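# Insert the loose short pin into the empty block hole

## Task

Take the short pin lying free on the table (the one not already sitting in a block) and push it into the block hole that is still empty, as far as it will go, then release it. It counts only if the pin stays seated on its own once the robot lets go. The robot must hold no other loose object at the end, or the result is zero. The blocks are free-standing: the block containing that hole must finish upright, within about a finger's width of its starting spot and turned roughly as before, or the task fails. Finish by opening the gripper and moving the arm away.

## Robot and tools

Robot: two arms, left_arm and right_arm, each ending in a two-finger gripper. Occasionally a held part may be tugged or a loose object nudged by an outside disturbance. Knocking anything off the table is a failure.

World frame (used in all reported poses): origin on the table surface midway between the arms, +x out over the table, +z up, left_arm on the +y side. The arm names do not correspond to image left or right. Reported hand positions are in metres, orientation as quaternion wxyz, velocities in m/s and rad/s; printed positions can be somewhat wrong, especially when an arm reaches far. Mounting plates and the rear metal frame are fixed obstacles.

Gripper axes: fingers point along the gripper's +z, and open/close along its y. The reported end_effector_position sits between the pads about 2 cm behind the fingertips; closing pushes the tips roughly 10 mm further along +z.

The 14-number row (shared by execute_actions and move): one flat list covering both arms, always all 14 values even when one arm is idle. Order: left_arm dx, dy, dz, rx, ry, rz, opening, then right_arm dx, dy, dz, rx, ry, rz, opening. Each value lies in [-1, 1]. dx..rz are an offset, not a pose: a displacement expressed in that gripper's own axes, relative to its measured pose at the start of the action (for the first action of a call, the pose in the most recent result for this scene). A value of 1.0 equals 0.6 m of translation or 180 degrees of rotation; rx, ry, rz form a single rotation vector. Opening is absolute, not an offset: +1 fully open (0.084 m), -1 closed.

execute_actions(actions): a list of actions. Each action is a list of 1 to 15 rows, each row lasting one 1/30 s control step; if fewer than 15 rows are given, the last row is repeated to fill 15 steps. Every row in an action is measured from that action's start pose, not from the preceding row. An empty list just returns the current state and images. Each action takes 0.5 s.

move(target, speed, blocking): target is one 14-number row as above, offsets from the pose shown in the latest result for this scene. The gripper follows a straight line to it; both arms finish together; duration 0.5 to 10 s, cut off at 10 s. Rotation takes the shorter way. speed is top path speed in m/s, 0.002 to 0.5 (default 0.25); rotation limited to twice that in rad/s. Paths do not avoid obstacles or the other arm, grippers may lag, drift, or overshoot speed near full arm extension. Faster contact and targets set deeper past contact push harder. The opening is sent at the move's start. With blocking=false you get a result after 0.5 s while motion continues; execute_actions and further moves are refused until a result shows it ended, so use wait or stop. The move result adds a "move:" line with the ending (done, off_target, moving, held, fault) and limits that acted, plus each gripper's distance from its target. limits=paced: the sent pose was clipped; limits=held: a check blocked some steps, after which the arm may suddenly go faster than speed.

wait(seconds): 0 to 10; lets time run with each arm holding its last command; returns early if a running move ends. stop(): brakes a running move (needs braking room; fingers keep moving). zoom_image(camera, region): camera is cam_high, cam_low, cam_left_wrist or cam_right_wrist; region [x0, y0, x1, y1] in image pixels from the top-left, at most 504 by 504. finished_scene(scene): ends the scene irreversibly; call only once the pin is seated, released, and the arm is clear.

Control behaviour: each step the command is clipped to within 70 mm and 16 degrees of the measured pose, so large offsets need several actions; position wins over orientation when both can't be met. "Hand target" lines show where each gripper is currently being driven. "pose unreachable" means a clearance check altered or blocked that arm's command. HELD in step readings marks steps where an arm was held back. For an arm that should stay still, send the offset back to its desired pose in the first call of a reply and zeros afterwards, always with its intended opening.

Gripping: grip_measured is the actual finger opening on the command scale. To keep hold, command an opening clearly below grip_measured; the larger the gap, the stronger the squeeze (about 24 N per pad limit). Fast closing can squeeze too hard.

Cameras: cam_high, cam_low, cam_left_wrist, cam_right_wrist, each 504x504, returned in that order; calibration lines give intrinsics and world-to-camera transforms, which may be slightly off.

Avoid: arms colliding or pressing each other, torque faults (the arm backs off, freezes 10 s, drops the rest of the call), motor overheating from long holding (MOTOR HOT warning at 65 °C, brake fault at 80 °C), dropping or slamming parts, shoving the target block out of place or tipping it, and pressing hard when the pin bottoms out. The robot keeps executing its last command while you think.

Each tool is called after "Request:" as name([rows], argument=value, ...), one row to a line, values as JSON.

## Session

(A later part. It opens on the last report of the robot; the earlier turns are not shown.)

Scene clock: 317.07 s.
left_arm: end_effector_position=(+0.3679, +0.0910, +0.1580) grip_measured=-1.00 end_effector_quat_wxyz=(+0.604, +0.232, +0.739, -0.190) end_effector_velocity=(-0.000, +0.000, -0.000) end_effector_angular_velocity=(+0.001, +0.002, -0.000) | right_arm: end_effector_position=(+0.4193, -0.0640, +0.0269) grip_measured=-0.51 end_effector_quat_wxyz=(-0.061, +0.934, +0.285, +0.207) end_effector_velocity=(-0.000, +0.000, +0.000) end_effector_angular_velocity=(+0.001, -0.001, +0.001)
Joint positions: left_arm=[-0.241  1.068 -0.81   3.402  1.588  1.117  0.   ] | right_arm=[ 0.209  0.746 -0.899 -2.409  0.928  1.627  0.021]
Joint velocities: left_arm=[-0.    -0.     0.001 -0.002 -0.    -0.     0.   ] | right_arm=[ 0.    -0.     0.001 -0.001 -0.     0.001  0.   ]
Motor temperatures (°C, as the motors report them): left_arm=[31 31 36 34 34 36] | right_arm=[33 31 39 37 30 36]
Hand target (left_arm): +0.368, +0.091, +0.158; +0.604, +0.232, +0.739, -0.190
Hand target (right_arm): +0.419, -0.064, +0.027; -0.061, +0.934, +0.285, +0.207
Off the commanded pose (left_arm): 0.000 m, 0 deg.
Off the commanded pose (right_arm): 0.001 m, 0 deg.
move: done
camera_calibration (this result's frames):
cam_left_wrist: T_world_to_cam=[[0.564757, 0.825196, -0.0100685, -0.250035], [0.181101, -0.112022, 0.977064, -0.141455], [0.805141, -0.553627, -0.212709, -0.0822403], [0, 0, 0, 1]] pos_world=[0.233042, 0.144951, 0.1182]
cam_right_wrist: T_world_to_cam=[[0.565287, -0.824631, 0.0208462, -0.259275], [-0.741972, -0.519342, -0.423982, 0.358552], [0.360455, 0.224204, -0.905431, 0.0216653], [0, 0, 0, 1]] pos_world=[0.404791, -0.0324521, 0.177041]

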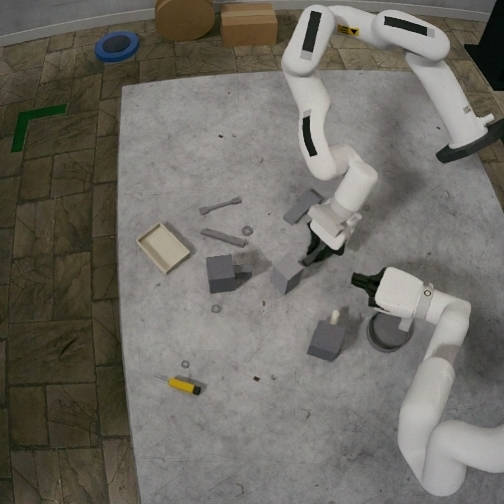

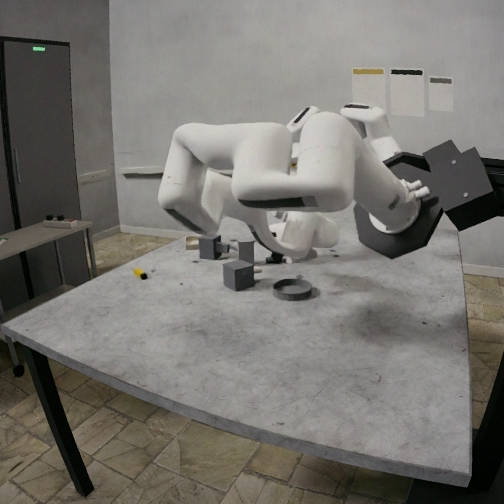

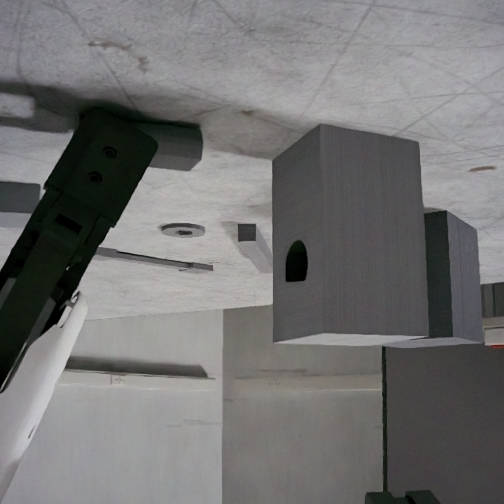

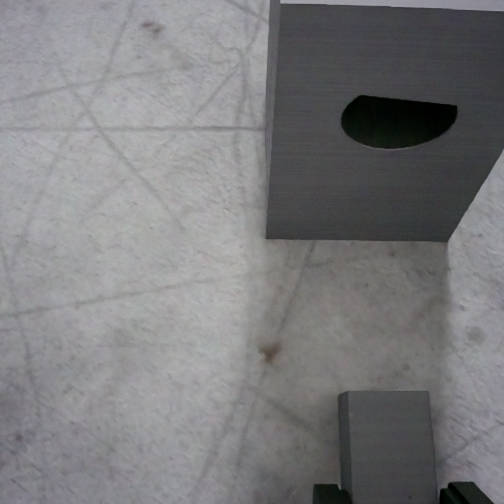

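Request:
zoom_image(camera="cam_left_wrist", region=[40, 80, 220, 220])

Request:
zoom_image(camera="cam_right_wrist", region=[254, 0, 504, 250])

Request:
zoom_image(camera="cam_right_wrist", region=[264, 364, 504, 504])

Region (40, 80, 220, 220) of cam_left_wrist's 504x504 image, scaled by 2.800, with more detail than that image has.

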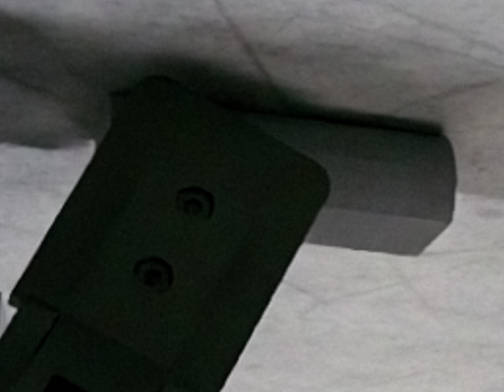

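Region (254, 0, 504, 250) of cam_right_wrist's 504x504 image, scaled by 2.016, with more detail than that image has.

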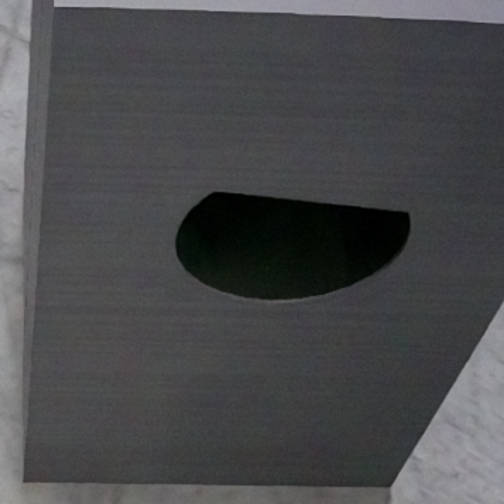

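Region (264, 364, 504, 504) of cam_right_wrist's 504x504 image, scaled by 2.100, with more detail than that image has; it fills the top 294 rows of this view, and the rest is white.

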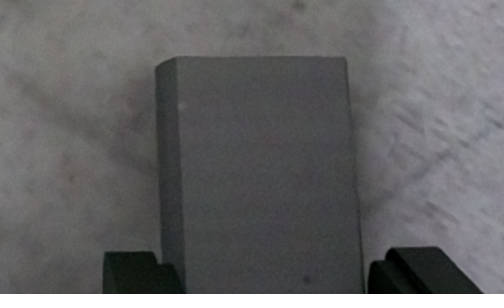

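Request:
execute_actions([
  [[0,0,0,0,0,0,-1, -0.0004,0,0.0008,0,0,0,-0.9],[0,0,0,0,0,0,-1, -0.0007,0,0.0015,0,0,0,-0.8],[0,0,0,0,0,0,-1, -0.0009,0,0.002,0,0,0,-0.7],[0,0,0,0,0,0,-1, -0.0009,0,0.002,0,0,0,-0.62],[0,0,0,0,0,0,-1, -0.0009,0,0.002,0,0,0,-0.56],[0,0,0,0,0,0,-1, -0.0009,0,0.002,0,0,0,-0.52],[0,0,0,0,0,0,-1, -0.0009,0,0.002,0,0,0,-0.48],[0,0,0,0,0,0,-1, -0.0009,0,0.002,0,0,0,-0.45],[0,0,0,0,0,0,-1, -0.0009,0,0.002,0,0,0,-0.42],[0,0,0,0,0,0,-1, -0.0009,0,0.002,0,0,0,-0.38],[0,0,0,0,0,0,-1, -0.0009,0,0.002,0,0,0,-0.34],[0,0,0,0,0,0,-1, -0.0009,0,0.002,0,0,0,-0.3]],
])

Request:
move(target=[0,0,0,0,0,0,-1, 0.0081,0,0.0062,0,-0.0556,0,-0.3], speed=0.15)

Scene clock: 433.67 s.
left_arm: end_effector_position=(+0.3679, +0.0910, +0.1580) grip_measured=-1.00 end_effector_quat_wxyz=(+0.604, +0.232, +0.739, -0.190) end_effector_velocity=(+0.000, +0.000, -0.000) end_effector_angular_velocity=(+0.000, +0.000, +0.001) | right_arm: end_effector_position=(+0.4183, -0.0644, +0.0247) grip_measured=-0.32 end_effector_quat_wxyz=(-0.061, +0.934, +0.285, +0.206) end_effector_velocity=(+0.008, +0.001, +0.005) end_effector_angular_velocity=(+0.003, -0.017, -0.002)
Joint positions: left_arm=[-0.241  1.068 -0.81   3.402  1.588  1.117  0.   ] | right_arm=[ 0.204  0.75  -0.902 -2.412  0.928  1.627  0.03 ]
Joint velocities: left_arm=[ 0.001 -0.    -0.001  0.    -0.     0.     0.   ] | right_arm=[ 0.009 -0.008 -0.004 -0.003  0.    -0.002  0.004]
Motor temperatures (°C, as the motors report them): left_arm=[31 31 36 34 34 36] | right_arm=[33 31 39 37 30 36]
Hand target (left_arm): +0.368, +0.091, +0.158; +0.604, +0.232, +0.739, -0.190
Hand target (right_arm): +0.419, -0.064, +0.026; -0.061, +0.934, +0.285, +0.207
Off the commanded pose (left_arm): 0.000 m, 0 deg.
Off the commanded pose (right_arm): 0.001 m, 0 deg.
Step readings (end_effector_position):
0: left_arm (+0.3679, +0.0910, +0.1580) | right_arm (+0.4189, -0.0640, +0.0267)
1: left_arm (+0.3679, +0.0910, +0.1580) | right_arm (+0.4189, -0.0640, +0.0267)
2: left_arm (+0.3679, +0.0910, +0.1580) | right_arm (+0.4190, -0.0640, +0.0266)
4: left_arm (+0.3679, +0.0910, +0.1580) | right_arm (+0.4189, -0.0638, +0.0262)
8: left_arm (+0.3679, +0.0910, +0.1580) | right_arm (+0.4189, -0.0638, +0.0257)
15: end_effector_position above
camera_calibration (this result's frames):
cam_left_wrist: T_world_to_cam=[[0.564757, 0.825196, -0.0100685, -0.250035], [0.181101, -0.112022, 0.977064, -0.141455], [0.805141, -0.553627, -0.212709, -0.0822403], [0, 0, 0, 1]] pos_world=[0.233042, 0.144951, 0.1182]
cam_right_wrist: T_world_to_cam=[[0.56502, -0.824828, 0.020295, -0.258868], [-0.743173, -0.519462, -0.421727, 0.357178], [0.358395, 0.223202, -0.906496, 0.0209039], [0, 0, 0, 1]] pos_world=[0.404219, -0.0326473, 0.174835]

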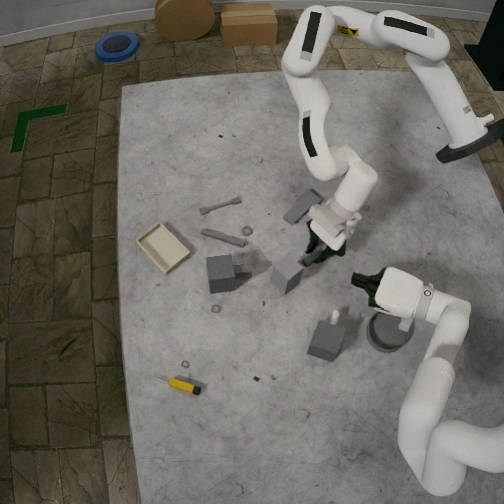

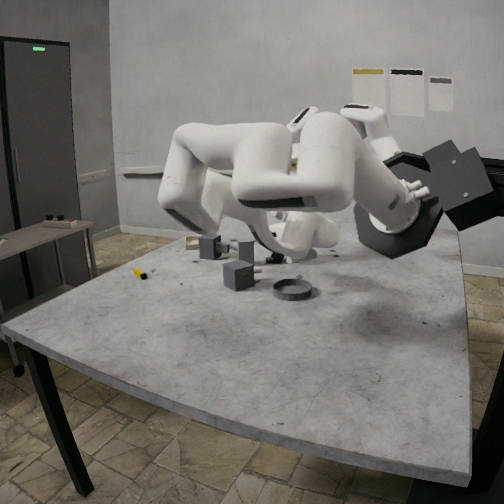

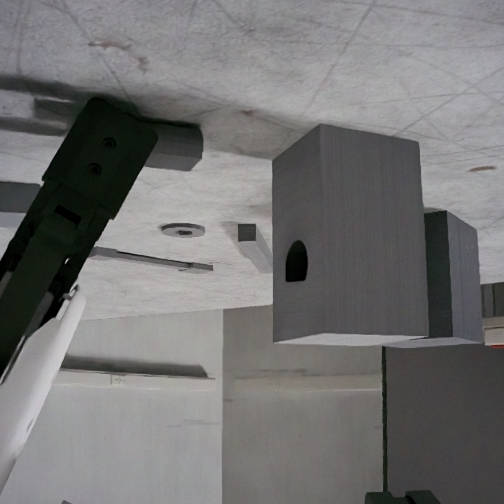

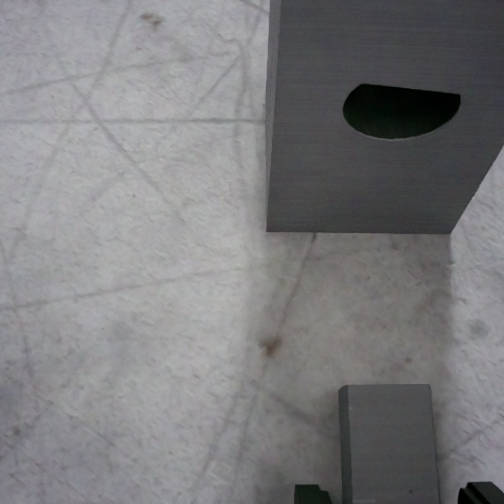

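Scene clock: 434.63 s.
left_arm: end_effector_position=(+0.3679, +0.0910, +0.1580) grip_measured=-1.00 end_effector_quat_wxyz=(+0.604, +0.232, +0.739, -0.190) end_effector_velocity=(+0.001, +0.000, -0.000) end_effector_angular_velocity=(+0.000, -0.000, +0.002) | right_arm: end_effector_position=(+0.4230, -0.0612, +0.0232) grip_measured=-0.32 end_effector_quat_wxyz=(-0.036, +0.949, +0.289, +0.123) end_effector_velocity=(+0.000, +0.000, +0.000) end_effector_angular_velocity=(-0.001, +0.001, +0.001)
Joint positions: left_arm=[-0.241  1.068 -0.81   3.402  1.588  1.117  0.   ] | right_arm=[ 0.258  0.783 -0.999 -2.093  0.903  1.419  0.03 ]
Joint velocities: left_arm=[ 0.001 -0.    -0.001 -0.     0.001  0.     0.   ] | right_arm=[ 0.001  0.    -0.001  0.003  0.    -0.004  0.   ]
Motor temperatures (°C, as the motors report them): left_arm=[31 31 36 34 34 36] | right_arm=[33 31 39 37 30 36]
Hand target (left_arm): +0.368, +0.091, +0.158; +0.604, +0.232, +0.739, -0.190
Hand target (right_arm): +0.423, -0.061, +0.023; -0.036, +0.949, +0.289, +0.123
Off the commanded pose (left_arm): 0.000 m, 0 deg.
Off the commanded pose (right_arm): 0.000 m, 0 deg.
move: done
camera_calibration (this result's frames):
cam_left_wrist: T_world_to_cam=[[0.564757, 0.825196, -0.0100685, -0.250035], [0.181101, -0.112022, 0.977064, -0.141455], [0.805141, -0.553627, -0.212709, -0.0822403], [0, 0, 0, 1]] pos_world=[0.233042, 0.144951, 0.1182]
cam_right_wrist: T_world_to_cam=[[0.568061, -0.822766, 0.0190468, -0.260036], [-0.792468, -0.553093, -0.257067, 0.37657], [0.222041, 0.130936, -0.966206, 0.0705384], [0, 0, 0, 1]] pos_world=[0.430473, -0.0149071, 0.169911]

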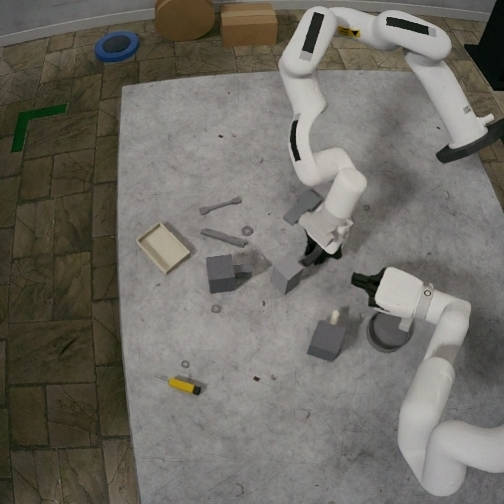

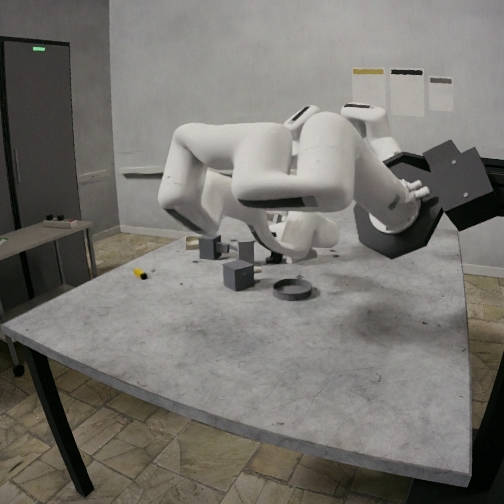

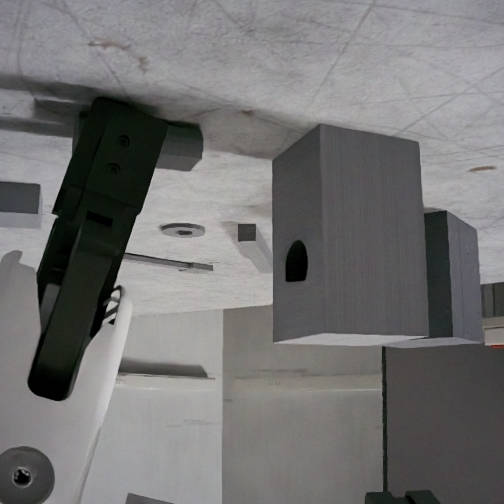

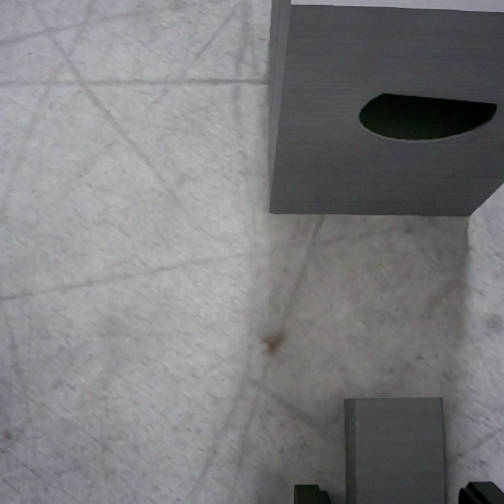

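Request:
zoom_image(camera="cam_right_wrist", region=[264, 364, 504, 504])

Request:
zoom_image(camera="cam_left_wrist", region=[40, 80, 220, 220])

Region (264, 364, 504, 504) of cam_right_wrist's 504x504 image, scaled by 2.100, with more detail than that image has; it fills the top 294 rows of this view, and the rest is white.

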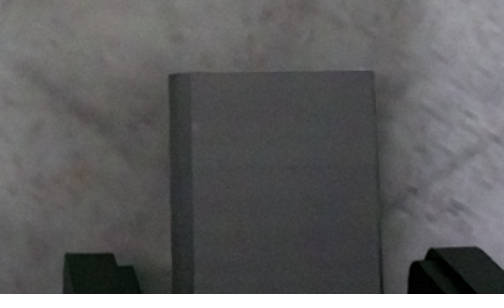

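Region (40, 80, 220, 220) of cam_left_wrist's 504x504 image, scaled by 2.800, with more detail than that image has.

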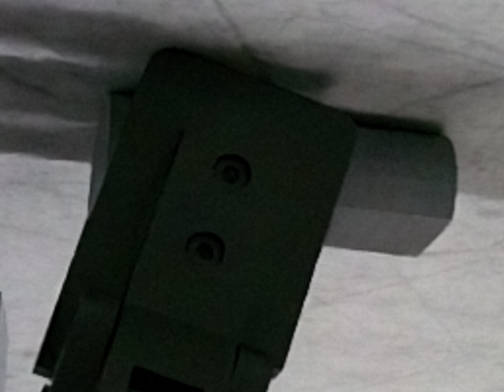

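Request:
execute_actions([
  [[0,0,0,0,0,0,-1, 0,0,0,0,0,0,-0.35],[0,0,0,0,0,0,-1, 0,0,0,0,0,0,-0.39],[0,0,0,0,0,0,-1, 0,0,0,0,0,0,-0.43],[0,0,0,0,0,0,-1, 0,0,0,0,0,0,-0.46],[0,0,0,0,0,0,-1, 0,0,0,0,0,0,-0.49],[0,0,0,0,0,0,-1, 0,0,0,0,0,0,-0.52],[0,0,0,0,0,0,-1, 0,0,0,0,0,0,-0.55],[0,0,0,0,0,0,-1, 0,0,0,0,0,0,-0.6],[0,0,0,0,0,0,-1, 0,0,0,0,0,0,-0.68],[0,0,0,0,0,0,-1, 0,0,0,0,0,0,-0.78],[0,0,0,0,0,0,-1, 0,0,0,0,0,0,-0.9],[0,0,0,0,0,0,-1, 0,0,0,0,0,0,-1]],
])

Request:
zoom_image(camera="cam_right_wrist", region=[264, 364, 504, 504])

Scene clock: 452.03 s.
left_arm: end_effector_position=(+0.3679, +0.0910, +0.1580) grip_measured=-1.00 end_effector_quat_wxyz=(+0.604, +0.232, +0.739, -0.190) end_effector_velocity=(+0.000, +0.000, +0.000) end_effector_angular_velocity=(-0.001, -0.000, -0.000) | right_arm: end_effector_position=(+0.4230, -0.0612, +0.0233) grip_measured=-0.51 end_effector_quat_wxyz=(-0.036, +0.948, +0.290, +0.123) end_effector_velocity=(+0.001, -0.000, +0.000) end_effector_angular_velocity=(-0.000, -0.000, -0.003)
Joint positions: left_arm=[-0.241  1.068 -0.81   3.402  1.588  1.117  0.   ] | right_arm=[ 0.259  0.782 -0.999 -2.093  0.903  1.419  0.022]
Joint velocities: left_arm=[ 0.001 -0.    -0.     0.002  0.    -0.     0.   ] | right_arm=[ 0.    -0.    -0.001  0.001  0.     0.002  0.   ]
Motor temperatures (°C, as the motors report them): left_arm=[31 31 36 34 34 36] | right_arm=[33 31 39 37 30 36]
Hand target (left_arm): +0.368, +0.091, +0.158; +0.604, +0.232, +0.739, -0.190
Hand target (right_arm): +0.423, -0.061, +0.023; -0.036, +0.949, +0.289, +0.123
Off the commanded pose (left_arm): 0.000 m, 0 deg.
Off the commanded pose (right_arm): 0.000 m, 0 deg.
Step readings (end_effector_position):
0: left_arm (+0.3679, +0.0910, +0.1580) | right_arm (+0.4232, -0.0612, +0.0232)
1: left_arm (+0.3679, +0.0910, +0.1580) | right_arm (+0.4232, -0.0612, +0.0232)
2: left_arm (+0.3679, +0.0910, +0.1580) | right_arm (+0.4231, -0.0612, +0.0232)
4: left_arm (+0.3679, +0.0910, +0.1580) | right_arm (+0.4230, -0.0612, +0.0232)
8: left_arm (+0.3679, +0.0910, +0.1580) | right_arm (+0.4230, -0.0612, +0.0233)
15: end_effector_position above
camera_calibration (this result's frames):
cam_left_wrist: T_world_to_cam=[[0.564757, 0.825196, -0.0100689, -0.250035], [0.181101, -0.112022, 0.977064, -0.141455], [0.805141, -0.553627, -0.212709, -0.0822402], [0, 0, 0, 1]] pos_world=[0.233041, 0.144951, 0.1182]
cam_right_wrist: T_world_to_cam=[[0.568159, -0.8227, 0.0189782, -0.260037], [-0.792353, -0.553137, -0.257324, 0.376638], [0.222198, 0.131163, -0.966139, 0.070586], [0, 0, 0, 1]] pos_world=[0.430489, -0.0148586, 0.170049]

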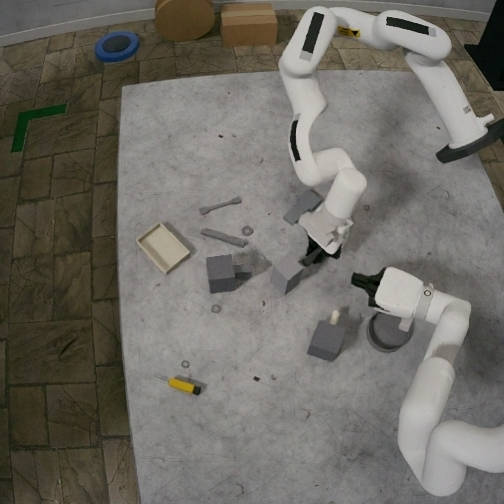

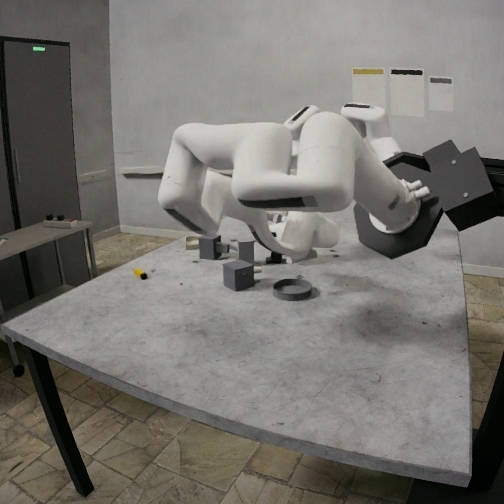

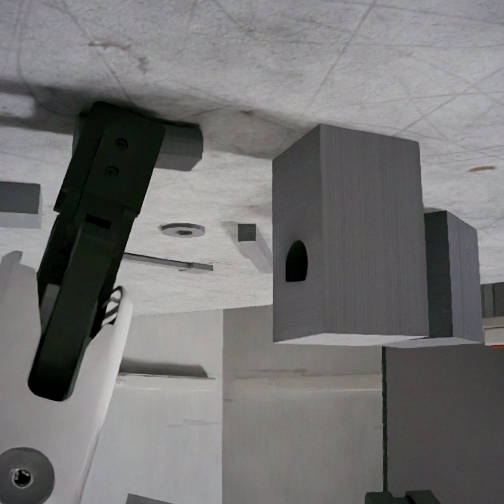

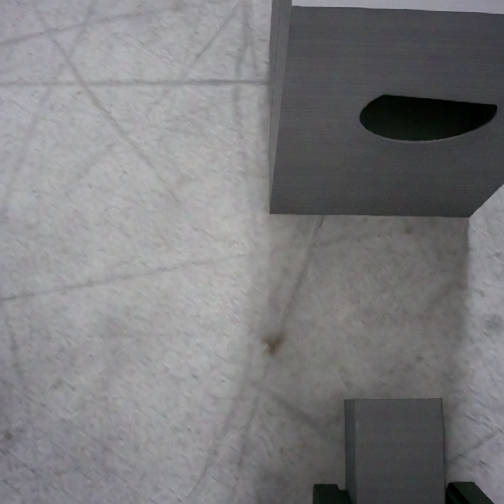

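Region (264, 364, 504, 504) of cam_right_wrist's 504x504 image, scaled by 2.100, with more detail than that image has; it fills the top 294 rows of this view, and the rest is white.

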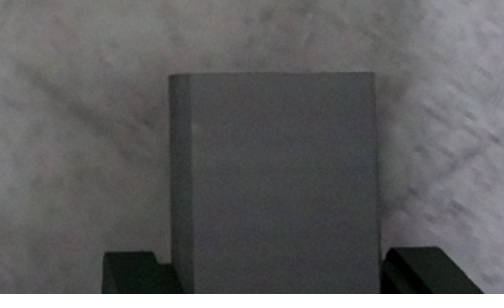

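Request:
move(target=[0,0,0,0,0,0,-1, 0.07367,-0.00135,-0.06385,0.03268,0.0001,0.01117,-1], speed=0.08)

Request:
zoom_image(camera="cam_left_wrist", region=[200, 210, 330, 310])

Request:
zoom_image(camera="cam_right_wrist", region=[264, 264, 504, 504])

Scene clock: 467.47 s.
left_arm: end_effector_position=(+0.3679, +0.0910, +0.1580) grip_measured=-1.00 end_effector_quat_wxyz=(+0.604, +0.232, +0.739, -0.190) end_effector_velocity=(-0.000, -0.000, +0.000) end_effector_angular_velocity=(-0.001, -0.000, -0.001) | right_arm: end_effector_position=(+0.4494, -0.0422, +0.0711) grip_measured=-0.51 end_effector_quat_wxyz=(-0.086, +0.950, +0.279, +0.107) end_effector_velocity=(-0.004, +0.001, -0.001) end_effector_angular_velocity=(-0.001, +0.007, +0.005)
Joint positions: left_arm=[-0.241  1.068 -0.81   3.402  1.588  1.117  0.   ] | right_arm=[ 0.328  0.702 -1.02  -1.905  0.777  1.298  0.022]
Joint velocities: left_arm=[ 0.    -0.     0.     0.002 -0.001 -0.001  0.   ] | right_arm=[-0.001  0.003  0.003  0.004 -0.    -0.002 -0.   ]
Motor temperatures (°C, as the motors report them): left_arm=[31 31 36 34 34 36] | right_arm=[33 31 39 37 30 36]
Hand target (left_arm): +0.368, +0.091, +0.158; +0.604, +0.232, +0.739, -0.190
Hand target (right_arm): +0.450, -0.042, +0.071; -0.086, +0.950, +0.279, +0.108
Off the commanded pose (left_arm): 0.000 m, 0 deg.
Off the commanded pose (right_arm): 0.001 m, 0 deg.
move: done
camera_calibration (this result's frames):
cam_left_wrist: T_world_to_cam=[[0.564757, 0.825196, -0.0100688, -0.250035], [0.181101, -0.112022, 0.977064, -0.141455], [0.805141, -0.553627, -0.212709, -0.0822402], [0, 0, 0, 1]] pos_world=[0.233042, 0.144951, 0.1182]
cam_right_wrist: T_world_to_cam=[[0.560138, -0.823624, -0.0888195, -0.249031], [-0.811902, -0.524528, -0.256292, 0.430242], [0.1645, 0.215672, -0.96251, 0.137706], [0, 0, 0, 1]] pos_world=[0.466153, -0.00913345, 0.220692]

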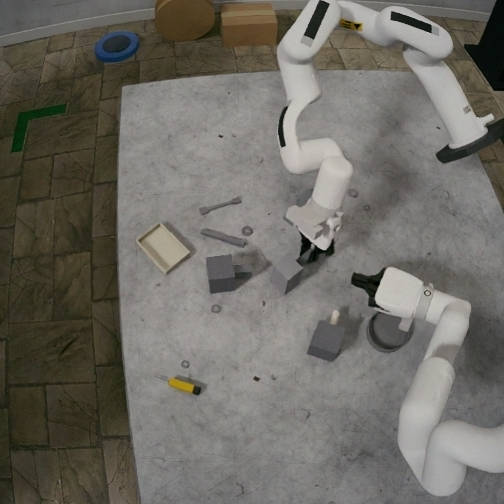

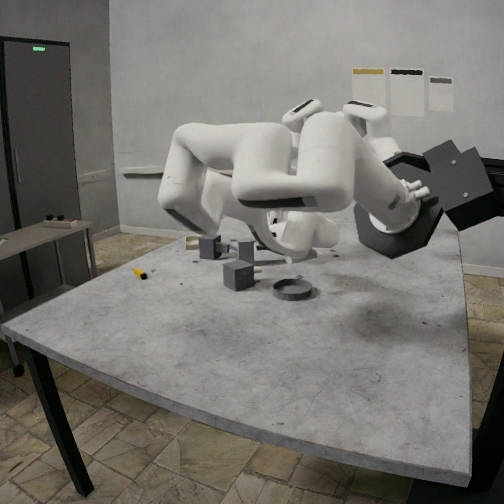

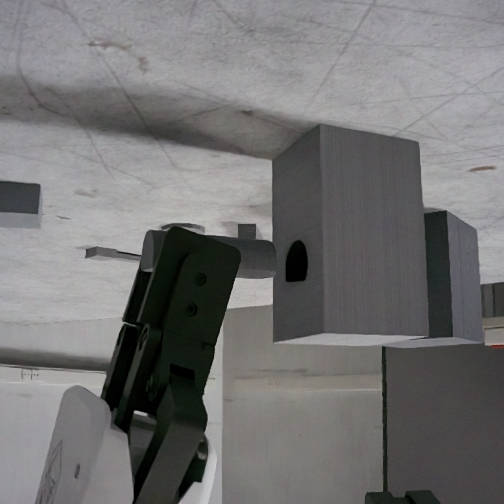

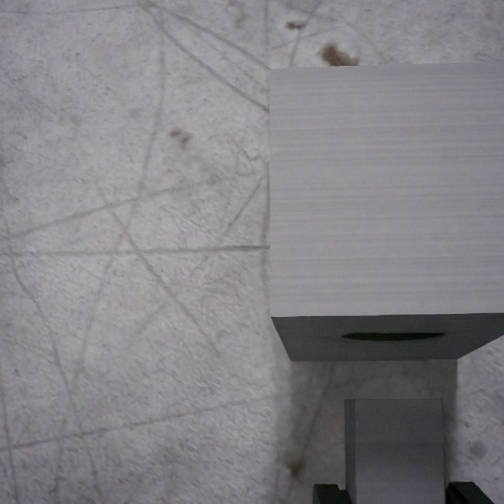

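Region (200, 210, 330, 310) of cam_left_wrist's 504x504 image, scaled by 3.877, with more detail than that image has; it fills the top 388 rows of this view, and the rest is white.

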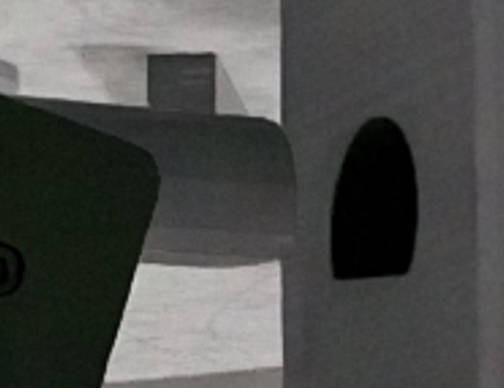

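Region (264, 264, 504, 504) of cam_right_wrist's 504x504 image, scaled by 2.100, with more detail than that image has.

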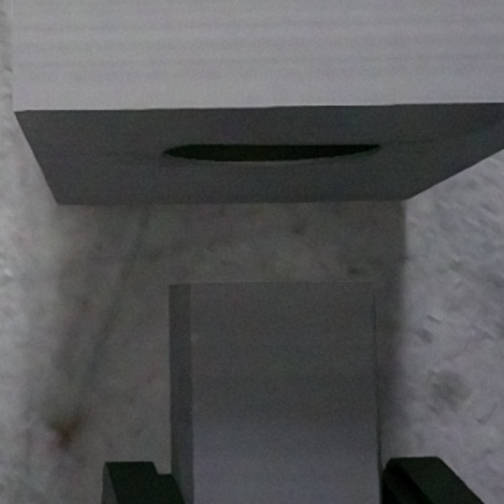

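Request:
execute_actions(actions=[])

Request:
zoom_image(camera="cam_left_wrist", region=[230, 225, 314, 295])

Request:
zoom_image(camera="cam_right_wrist", region=[330, 320, 456, 430])

Request:
zoom_image(camera="cam_left_wrist", region=[130, 215, 290, 295])

Scene clock: 472.37 s.
left_arm: end_effector_position=(+0.3679, +0.0910, +0.1580) grip_measured=-1.00 end_effector_quat_wxyz=(+0.604, +0.232, +0.739, -0.190) end_effector_velocity=(+0.001, +0.000, -0.000) end_effector_angular_velocity=(+0.000, +0.000, +0.001) | right_arm: end_effector_position=(+0.4498, -0.0422, +0.0714) grip_measured=-0.51 end_effector_quat_wxyz=(-0.086, +0.950, +0.279, +0.108) end_effector_velocity=(+0.000, +0.000, +0.000) end_effector_angular_velocity=(+0.000, -0.001, -0.001)
Joint positions: left_arm=[-0.241  1.068 -0.81   3.402  1.588  1.117  0.   ] | right_arm=[ 0.329  0.701 -1.021 -1.905  0.777  1.298  0.022]
Joint velocities: left_arm=[ 0.    -0.    -0.001 -0.001 -0.    -0.     0.   ] | right_arm=[ 0.     0.001 -0.001 -0.001 -0.     0.001  0.   ]
Motor temperatures (°C, as the motors report them): left_arm=[31 31 36 34 34 36] | right_arm=[33 31 39 37 30 36]
Hand target (left_arm): +0.368, +0.091, +0.158; +0.604, +0.232, +0.739, -0.190
Hand target (right_arm): +0.450, -0.042, +0.071; -0.086, +0.950, +0.279, +0.108
Off the commanded pose (left_arm): 0.000 m, 0 deg.
Off the commanded pose (right_arm): 0.000 m, 0 deg.
camera_calibration (this result's frames):
cam_left_wrist: T_world_to_cam=[[0.564757, 0.825196, -0.0100688, -0.250035], [0.181101, -0.112022, 0.977064, -0.141455], [0.805141, -0.553627, -0.212709, -0.0822403], [0, 0, 0, 1]] pos_world=[0.233042, 0.144951, 0.1182]
cam_right_wrist: T_world_to_cam=[[0.559776, -0.823877, -0.0887541, -0.249116], [-0.812045, -0.524077, -0.256762, 0.430779], [0.165026, 0.215801, -0.962391, 0.137613], [0, 0, 0, 1]] pos_world=[0.466552, -0.00917639, 0.220935]

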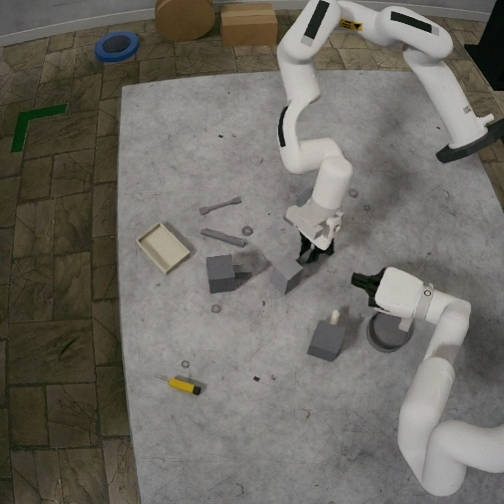

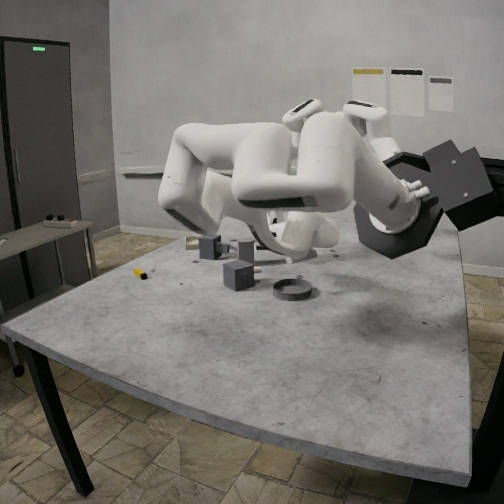

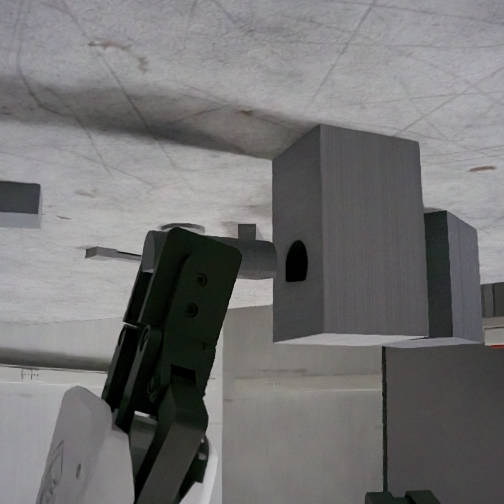

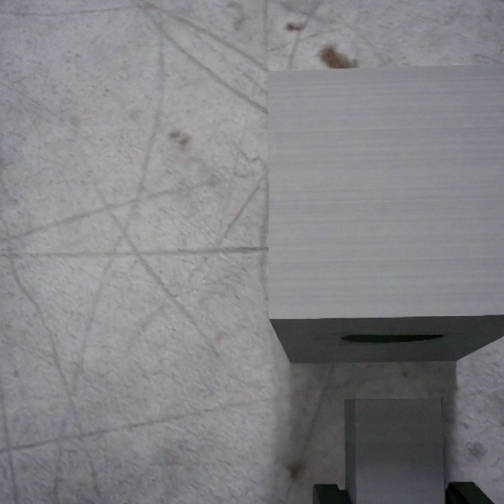

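Region (230, 225, 314, 295) of cam_left_wrist's 504x504 image, scaled by 6.000, with more detail than that image has.

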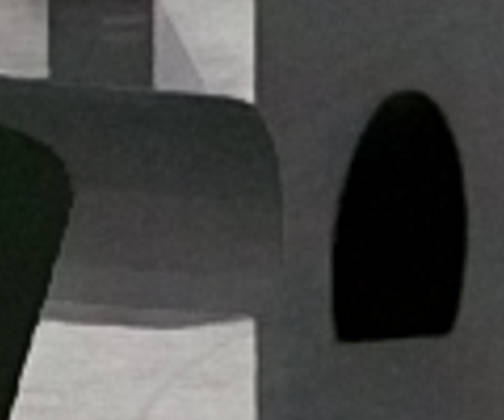

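Region (330, 320, 456, 430) of cam_right_wrist's 504x504 image, scaled by 4.000, with more detail than that image has; it fills the top 440 rows of this view, and the rest is white.

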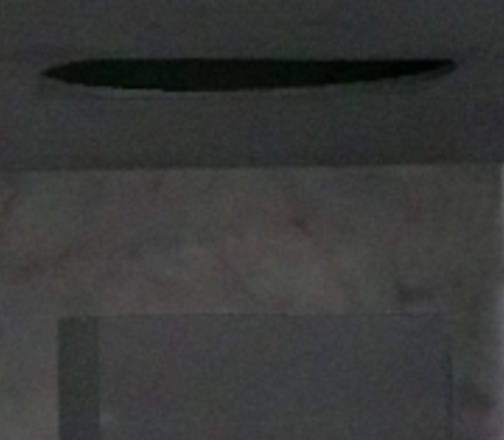

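Region (130, 215, 290, 295) of cam_left_wrist's 504x504 image, scaled by 3.150, with more detail than that image has.

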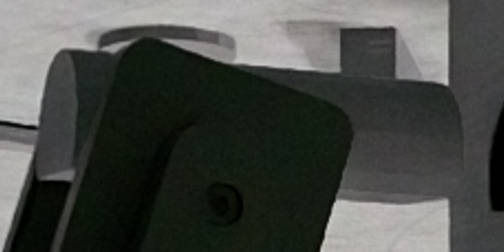

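Request:
zoom_image(camera="cam_right_wrist", region=[250, 55, 310, 95])

Request:
zoom_image(camera="cam_right_wrist", region=[250, 295, 310, 335])

Request:
zoom_image(camera="cam_right_wrist", region=[330, 390, 390, 504])

Region (250, 55, 310, 95) of cam_right_wrist's 504x504 image, scaled by 8.400, with more detail than that image has.

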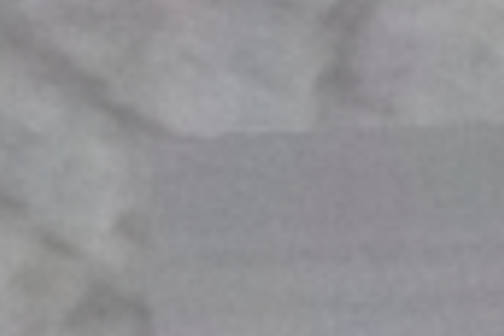

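Region (250, 295, 310, 335) of cam_right_wrist's 504x504 image, scaled by 8.400, with more detail than that image has.

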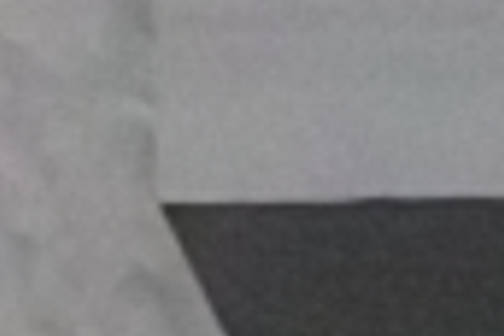

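Region (330, 390, 390, 504) of cam_right_wrist's 504x504 image, scaled by 4.421, with more detail than that image has; it fills the left 265 columns of this view, and the rest is white.

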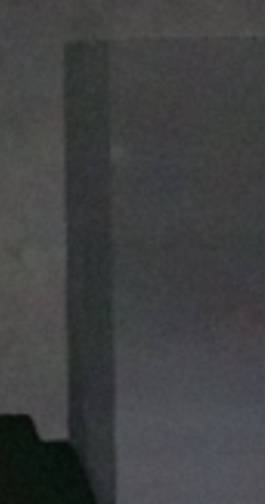

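Request:
move(target=[0,0,0,0,0,0,-1, 0.01936,0.00097,0.00699,0.00182,0.00158,-0.00038,-1], speed=0.025)

Request:
zoom_image(camera="cam_left_wrist", region=[250, 228, 320, 293])

Request:
zoom_image(camera="cam_right_wrist", region=[330, 360, 456, 430])

Scene clock: 531.13 s.
left_arm: end_effector_position=(+0.3679, +0.0910, +0.1580) grip_measured=-1.00 end_effector_quat_wxyz=(+0.604, +0.232, +0.739, -0.190) end_effector_velocity=(+0.000, +0.000, -0.001) end_effector_angular_velocity=(+0.001, +0.001, +0.002) | right_arm: end_effector_position=(+0.4602, -0.0358, +0.0701) grip_measured=-0.51 end_effector_quat_wxyz=(-0.090, +0.950, +0.280, +0.109) end_effector_velocity=(-0.008, -0.004, -0.006) end_effector_angular_velocity=(-0.014, +0.016, +0.001)
Joint positions: left_arm=[-0.241  1.068 -0.81   3.402  1.588  1.117  0.   ] | right_arm=[ 0.329  0.722 -1.062 -1.888  0.764  1.272  0.022]
Joint velocities: left_arm=[ 0.    -0.    -0.    -0.002  0.001  0.     0.   ] | right_arm=[-0.008  0.005  0.008  0.006  0.011 -0.    -0.   ]
Motor temperatures (°C, as the motors report them): left_arm=[31 31 36 34 34 36] | right_arm=[33 32 39 37 30 36]
Hand target (left_arm): +0.368, +0.091, +0.158; +0.604, +0.232, +0.739, -0.190
Hand target (right_arm): +0.460, -0.036, +0.070; -0.090, +0.950, +0.280, +0.109
Off the commanded pose (left_arm): 0.000 m, 0 deg.
Off the commanded pose (right_arm): 0.000 m, 0 deg.
move: done
camera_calibration (this result's frames):
cam_left_wrist: T_world_to_cam=[[0.564757, 0.825196, -0.0100687, -0.250035], [0.181101, -0.112022, 0.977064, -0.141455], [0.805141, -0.553627, -0.212709, -0.0822403], [0, 0, 0, 1]] pos_world=[0.233042, 0.144951, 0.1182]
cam_right_wrist: T_world_to_cam=[[0.561624, -0.822056, -0.0938222, -0.250223], [-0.810629, -0.523985, -0.261382, 0.441866], [0.16571, 0.222854, -0.960665, 0.133157], [0, 0, 0, 1]] pos_world=[0.476655, -0.00384091, 0.219939]

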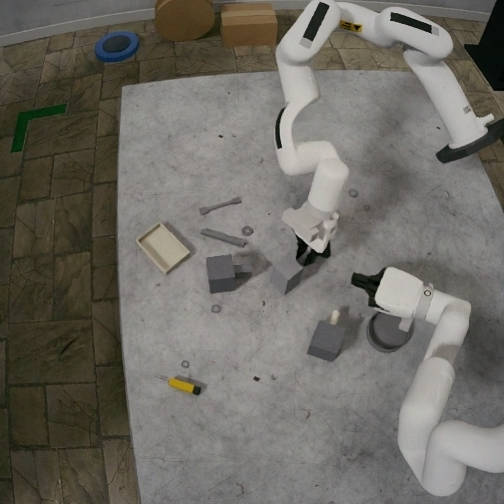

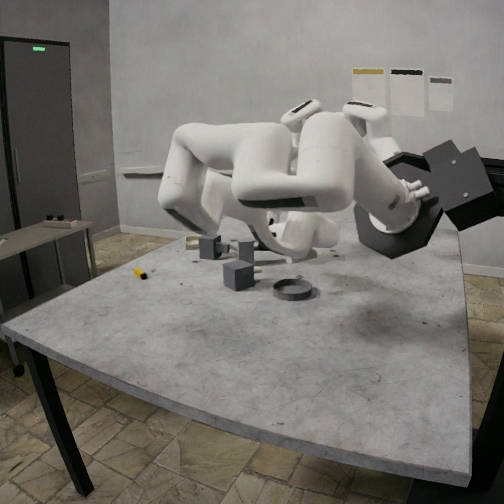

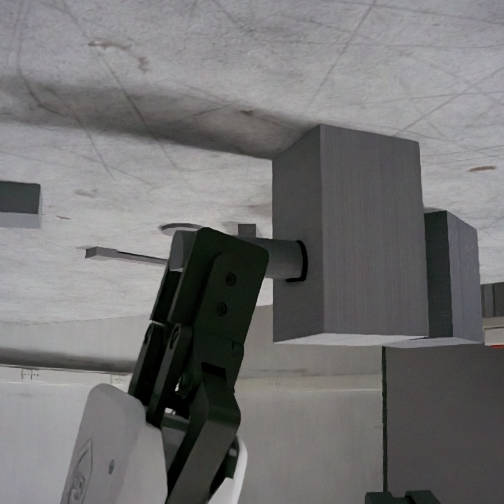

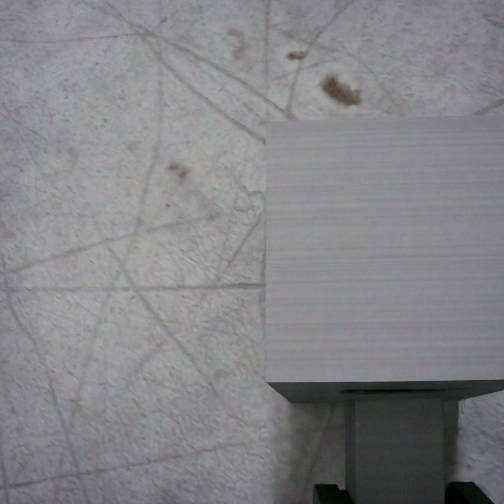

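Region (250, 228, 320, 293) of cam_left_wrist's 504x504 image, scaled by 7.200, with more detail than that image has; it fills the top 468 rows of this view, and the rest is white.

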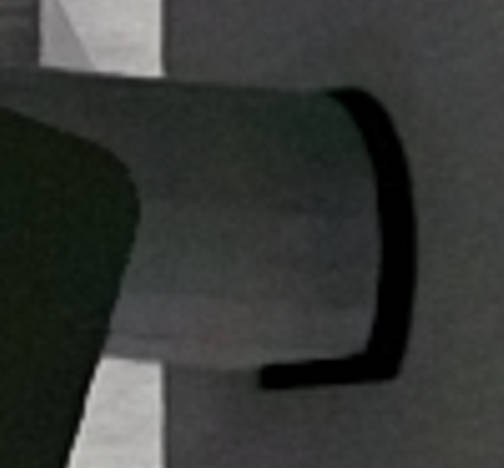

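Region (330, 360, 456, 430) of cam_right_wrist's 504x504 image, scaled by 4.000, with more detail than that image has.

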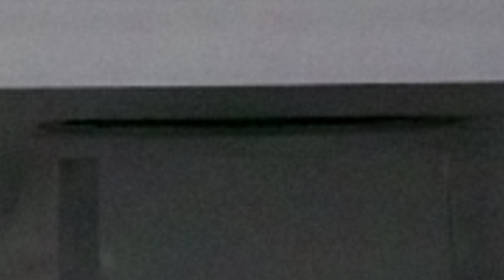

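Request:
execute_actions(actions=[])

Request:
zoom_image(camera="cam_left_wrist", region=[250, 228, 320, 293])

Request:
zoom_image(camera="cam_right_wrist", region=[330, 360, 456, 430])

Request:
zoom_image(camera="cam_left_wrist", region=[155, 215, 315, 295])

Scene clock: 537.63 s.
left_arm: end_effector_position=(+0.3679, +0.0910, +0.1580) grip_measured=-1.00 end_effector_quat_wxyz=(+0.604, +0.232, +0.739, -0.190) end_effector_velocity=(-0.000, -0.000, -0.000) end_effector_angular_velocity=(+0.001, +0.000, -0.000) | right_arm: end_effector_position=(+0.4603, -0.0358, +0.0702) grip_measured=-1.00 end_effector_quat_wxyz=(-0.090, +0.950, +0.280, +0.109) end_effector_velocity=(-0.001, +0.000, -0.000) end_effector_angular_velocity=(+0.000, +0.001, +0.001)
Joint positions: left_arm=[-0.241  1.068 -0.81   3.402  1.588  1.117  0.   ] | right_arm=[ 0.329  0.722 -1.062 -1.888  0.764  1.272  0.   ]
Joint velocities: left_arm=[ 0.     0.    -0.    -0.    -0.001  0.     0.   ] | right_arm=[ 0.     0.001  0.001 -0.001  0.     0.001  0.   ]
Motor temperatures (°C, as the motors report them): left_arm=[31 31 36 34 34 36] | right_arm=[33 32 39 37 30 36]
Hand target (left_arm): +0.368, +0.091, +0.158; +0.604, +0.232, +0.739, -0.190
Hand target (right_arm): +0.460, -0.036, +0.070; -0.090, +0.950, +0.280, +0.109
Off the commanded pose (left_arm): 0.000 m, 0 deg.
Off the commanded pose (right_arm): 0.000 m, 0 deg.
camera_calibration (this result's frames):
cam_left_wrist: T_world_to_cam=[[0.564757, 0.825196, -0.0100688, -0.250035], [0.181101, -0.112022, 0.977064, -0.141455], [0.805141, -0.553627, -0.212709, -0.0822403], [0, 0, 0, 1]] pos_world=[0.233042, 0.144951, 0.1182]
cam_right_wrist: T_world_to_cam=[[0.561618, -0.822053, -0.09388, -0.250236], [-0.810596, -0.523912, -0.26163, 0.442026], [0.165889, 0.223035, -0.960592, 0.133103], [0, 0, 0, 1]] pos_world=[0.476761, -0.00381098, 0.220013]

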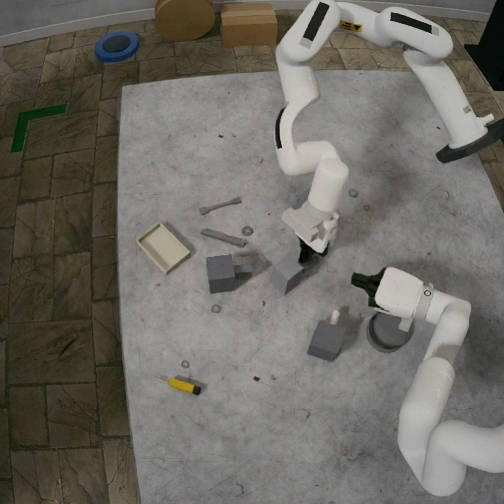

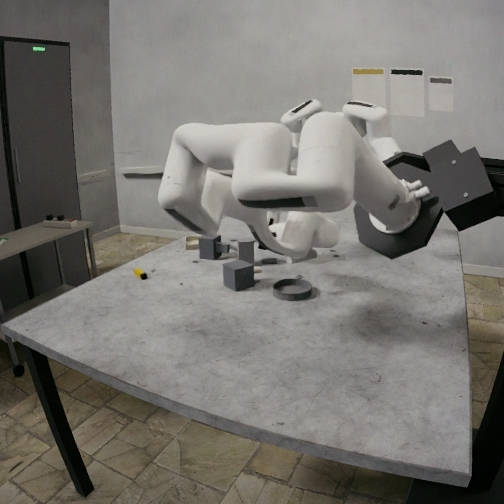

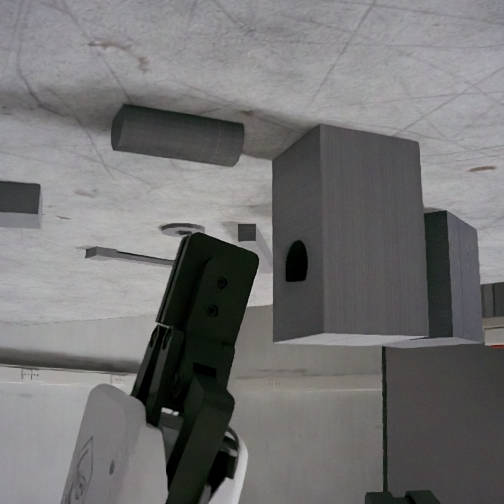

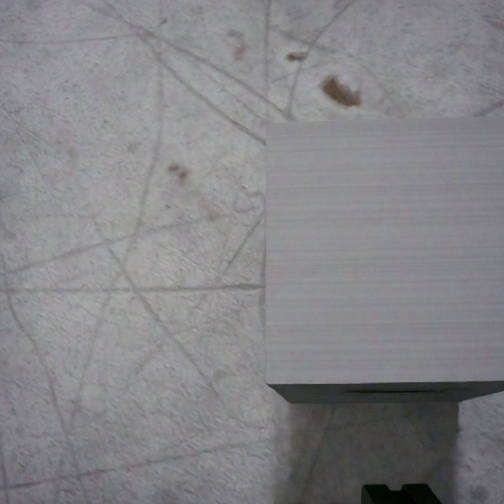

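Region (250, 228, 320, 293) of cam_left_wrist's 504x504 image, scaled by 7.200, with more detail than that image has; it fills the top 468 rows of this view, and the rest is white.

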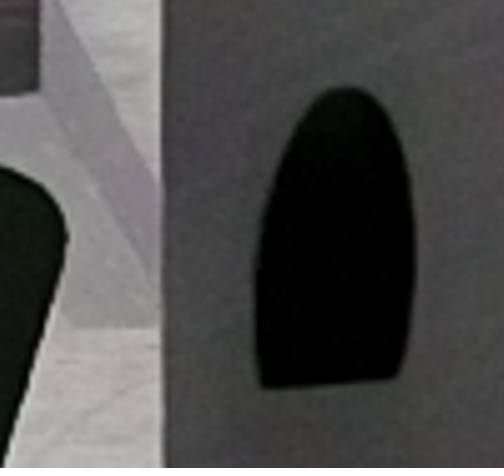

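Region (330, 360, 456, 430) of cam_right_wrist's 504x504 image, scaled by 4.000, with more detail than that image has.

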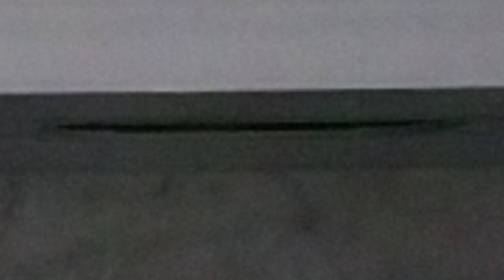

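Region (155, 215, 315, 295) of cam_left_wrist's 504x504 image, scaled by 3.150, with more detail than that image has.

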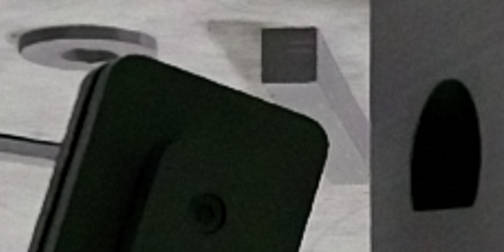

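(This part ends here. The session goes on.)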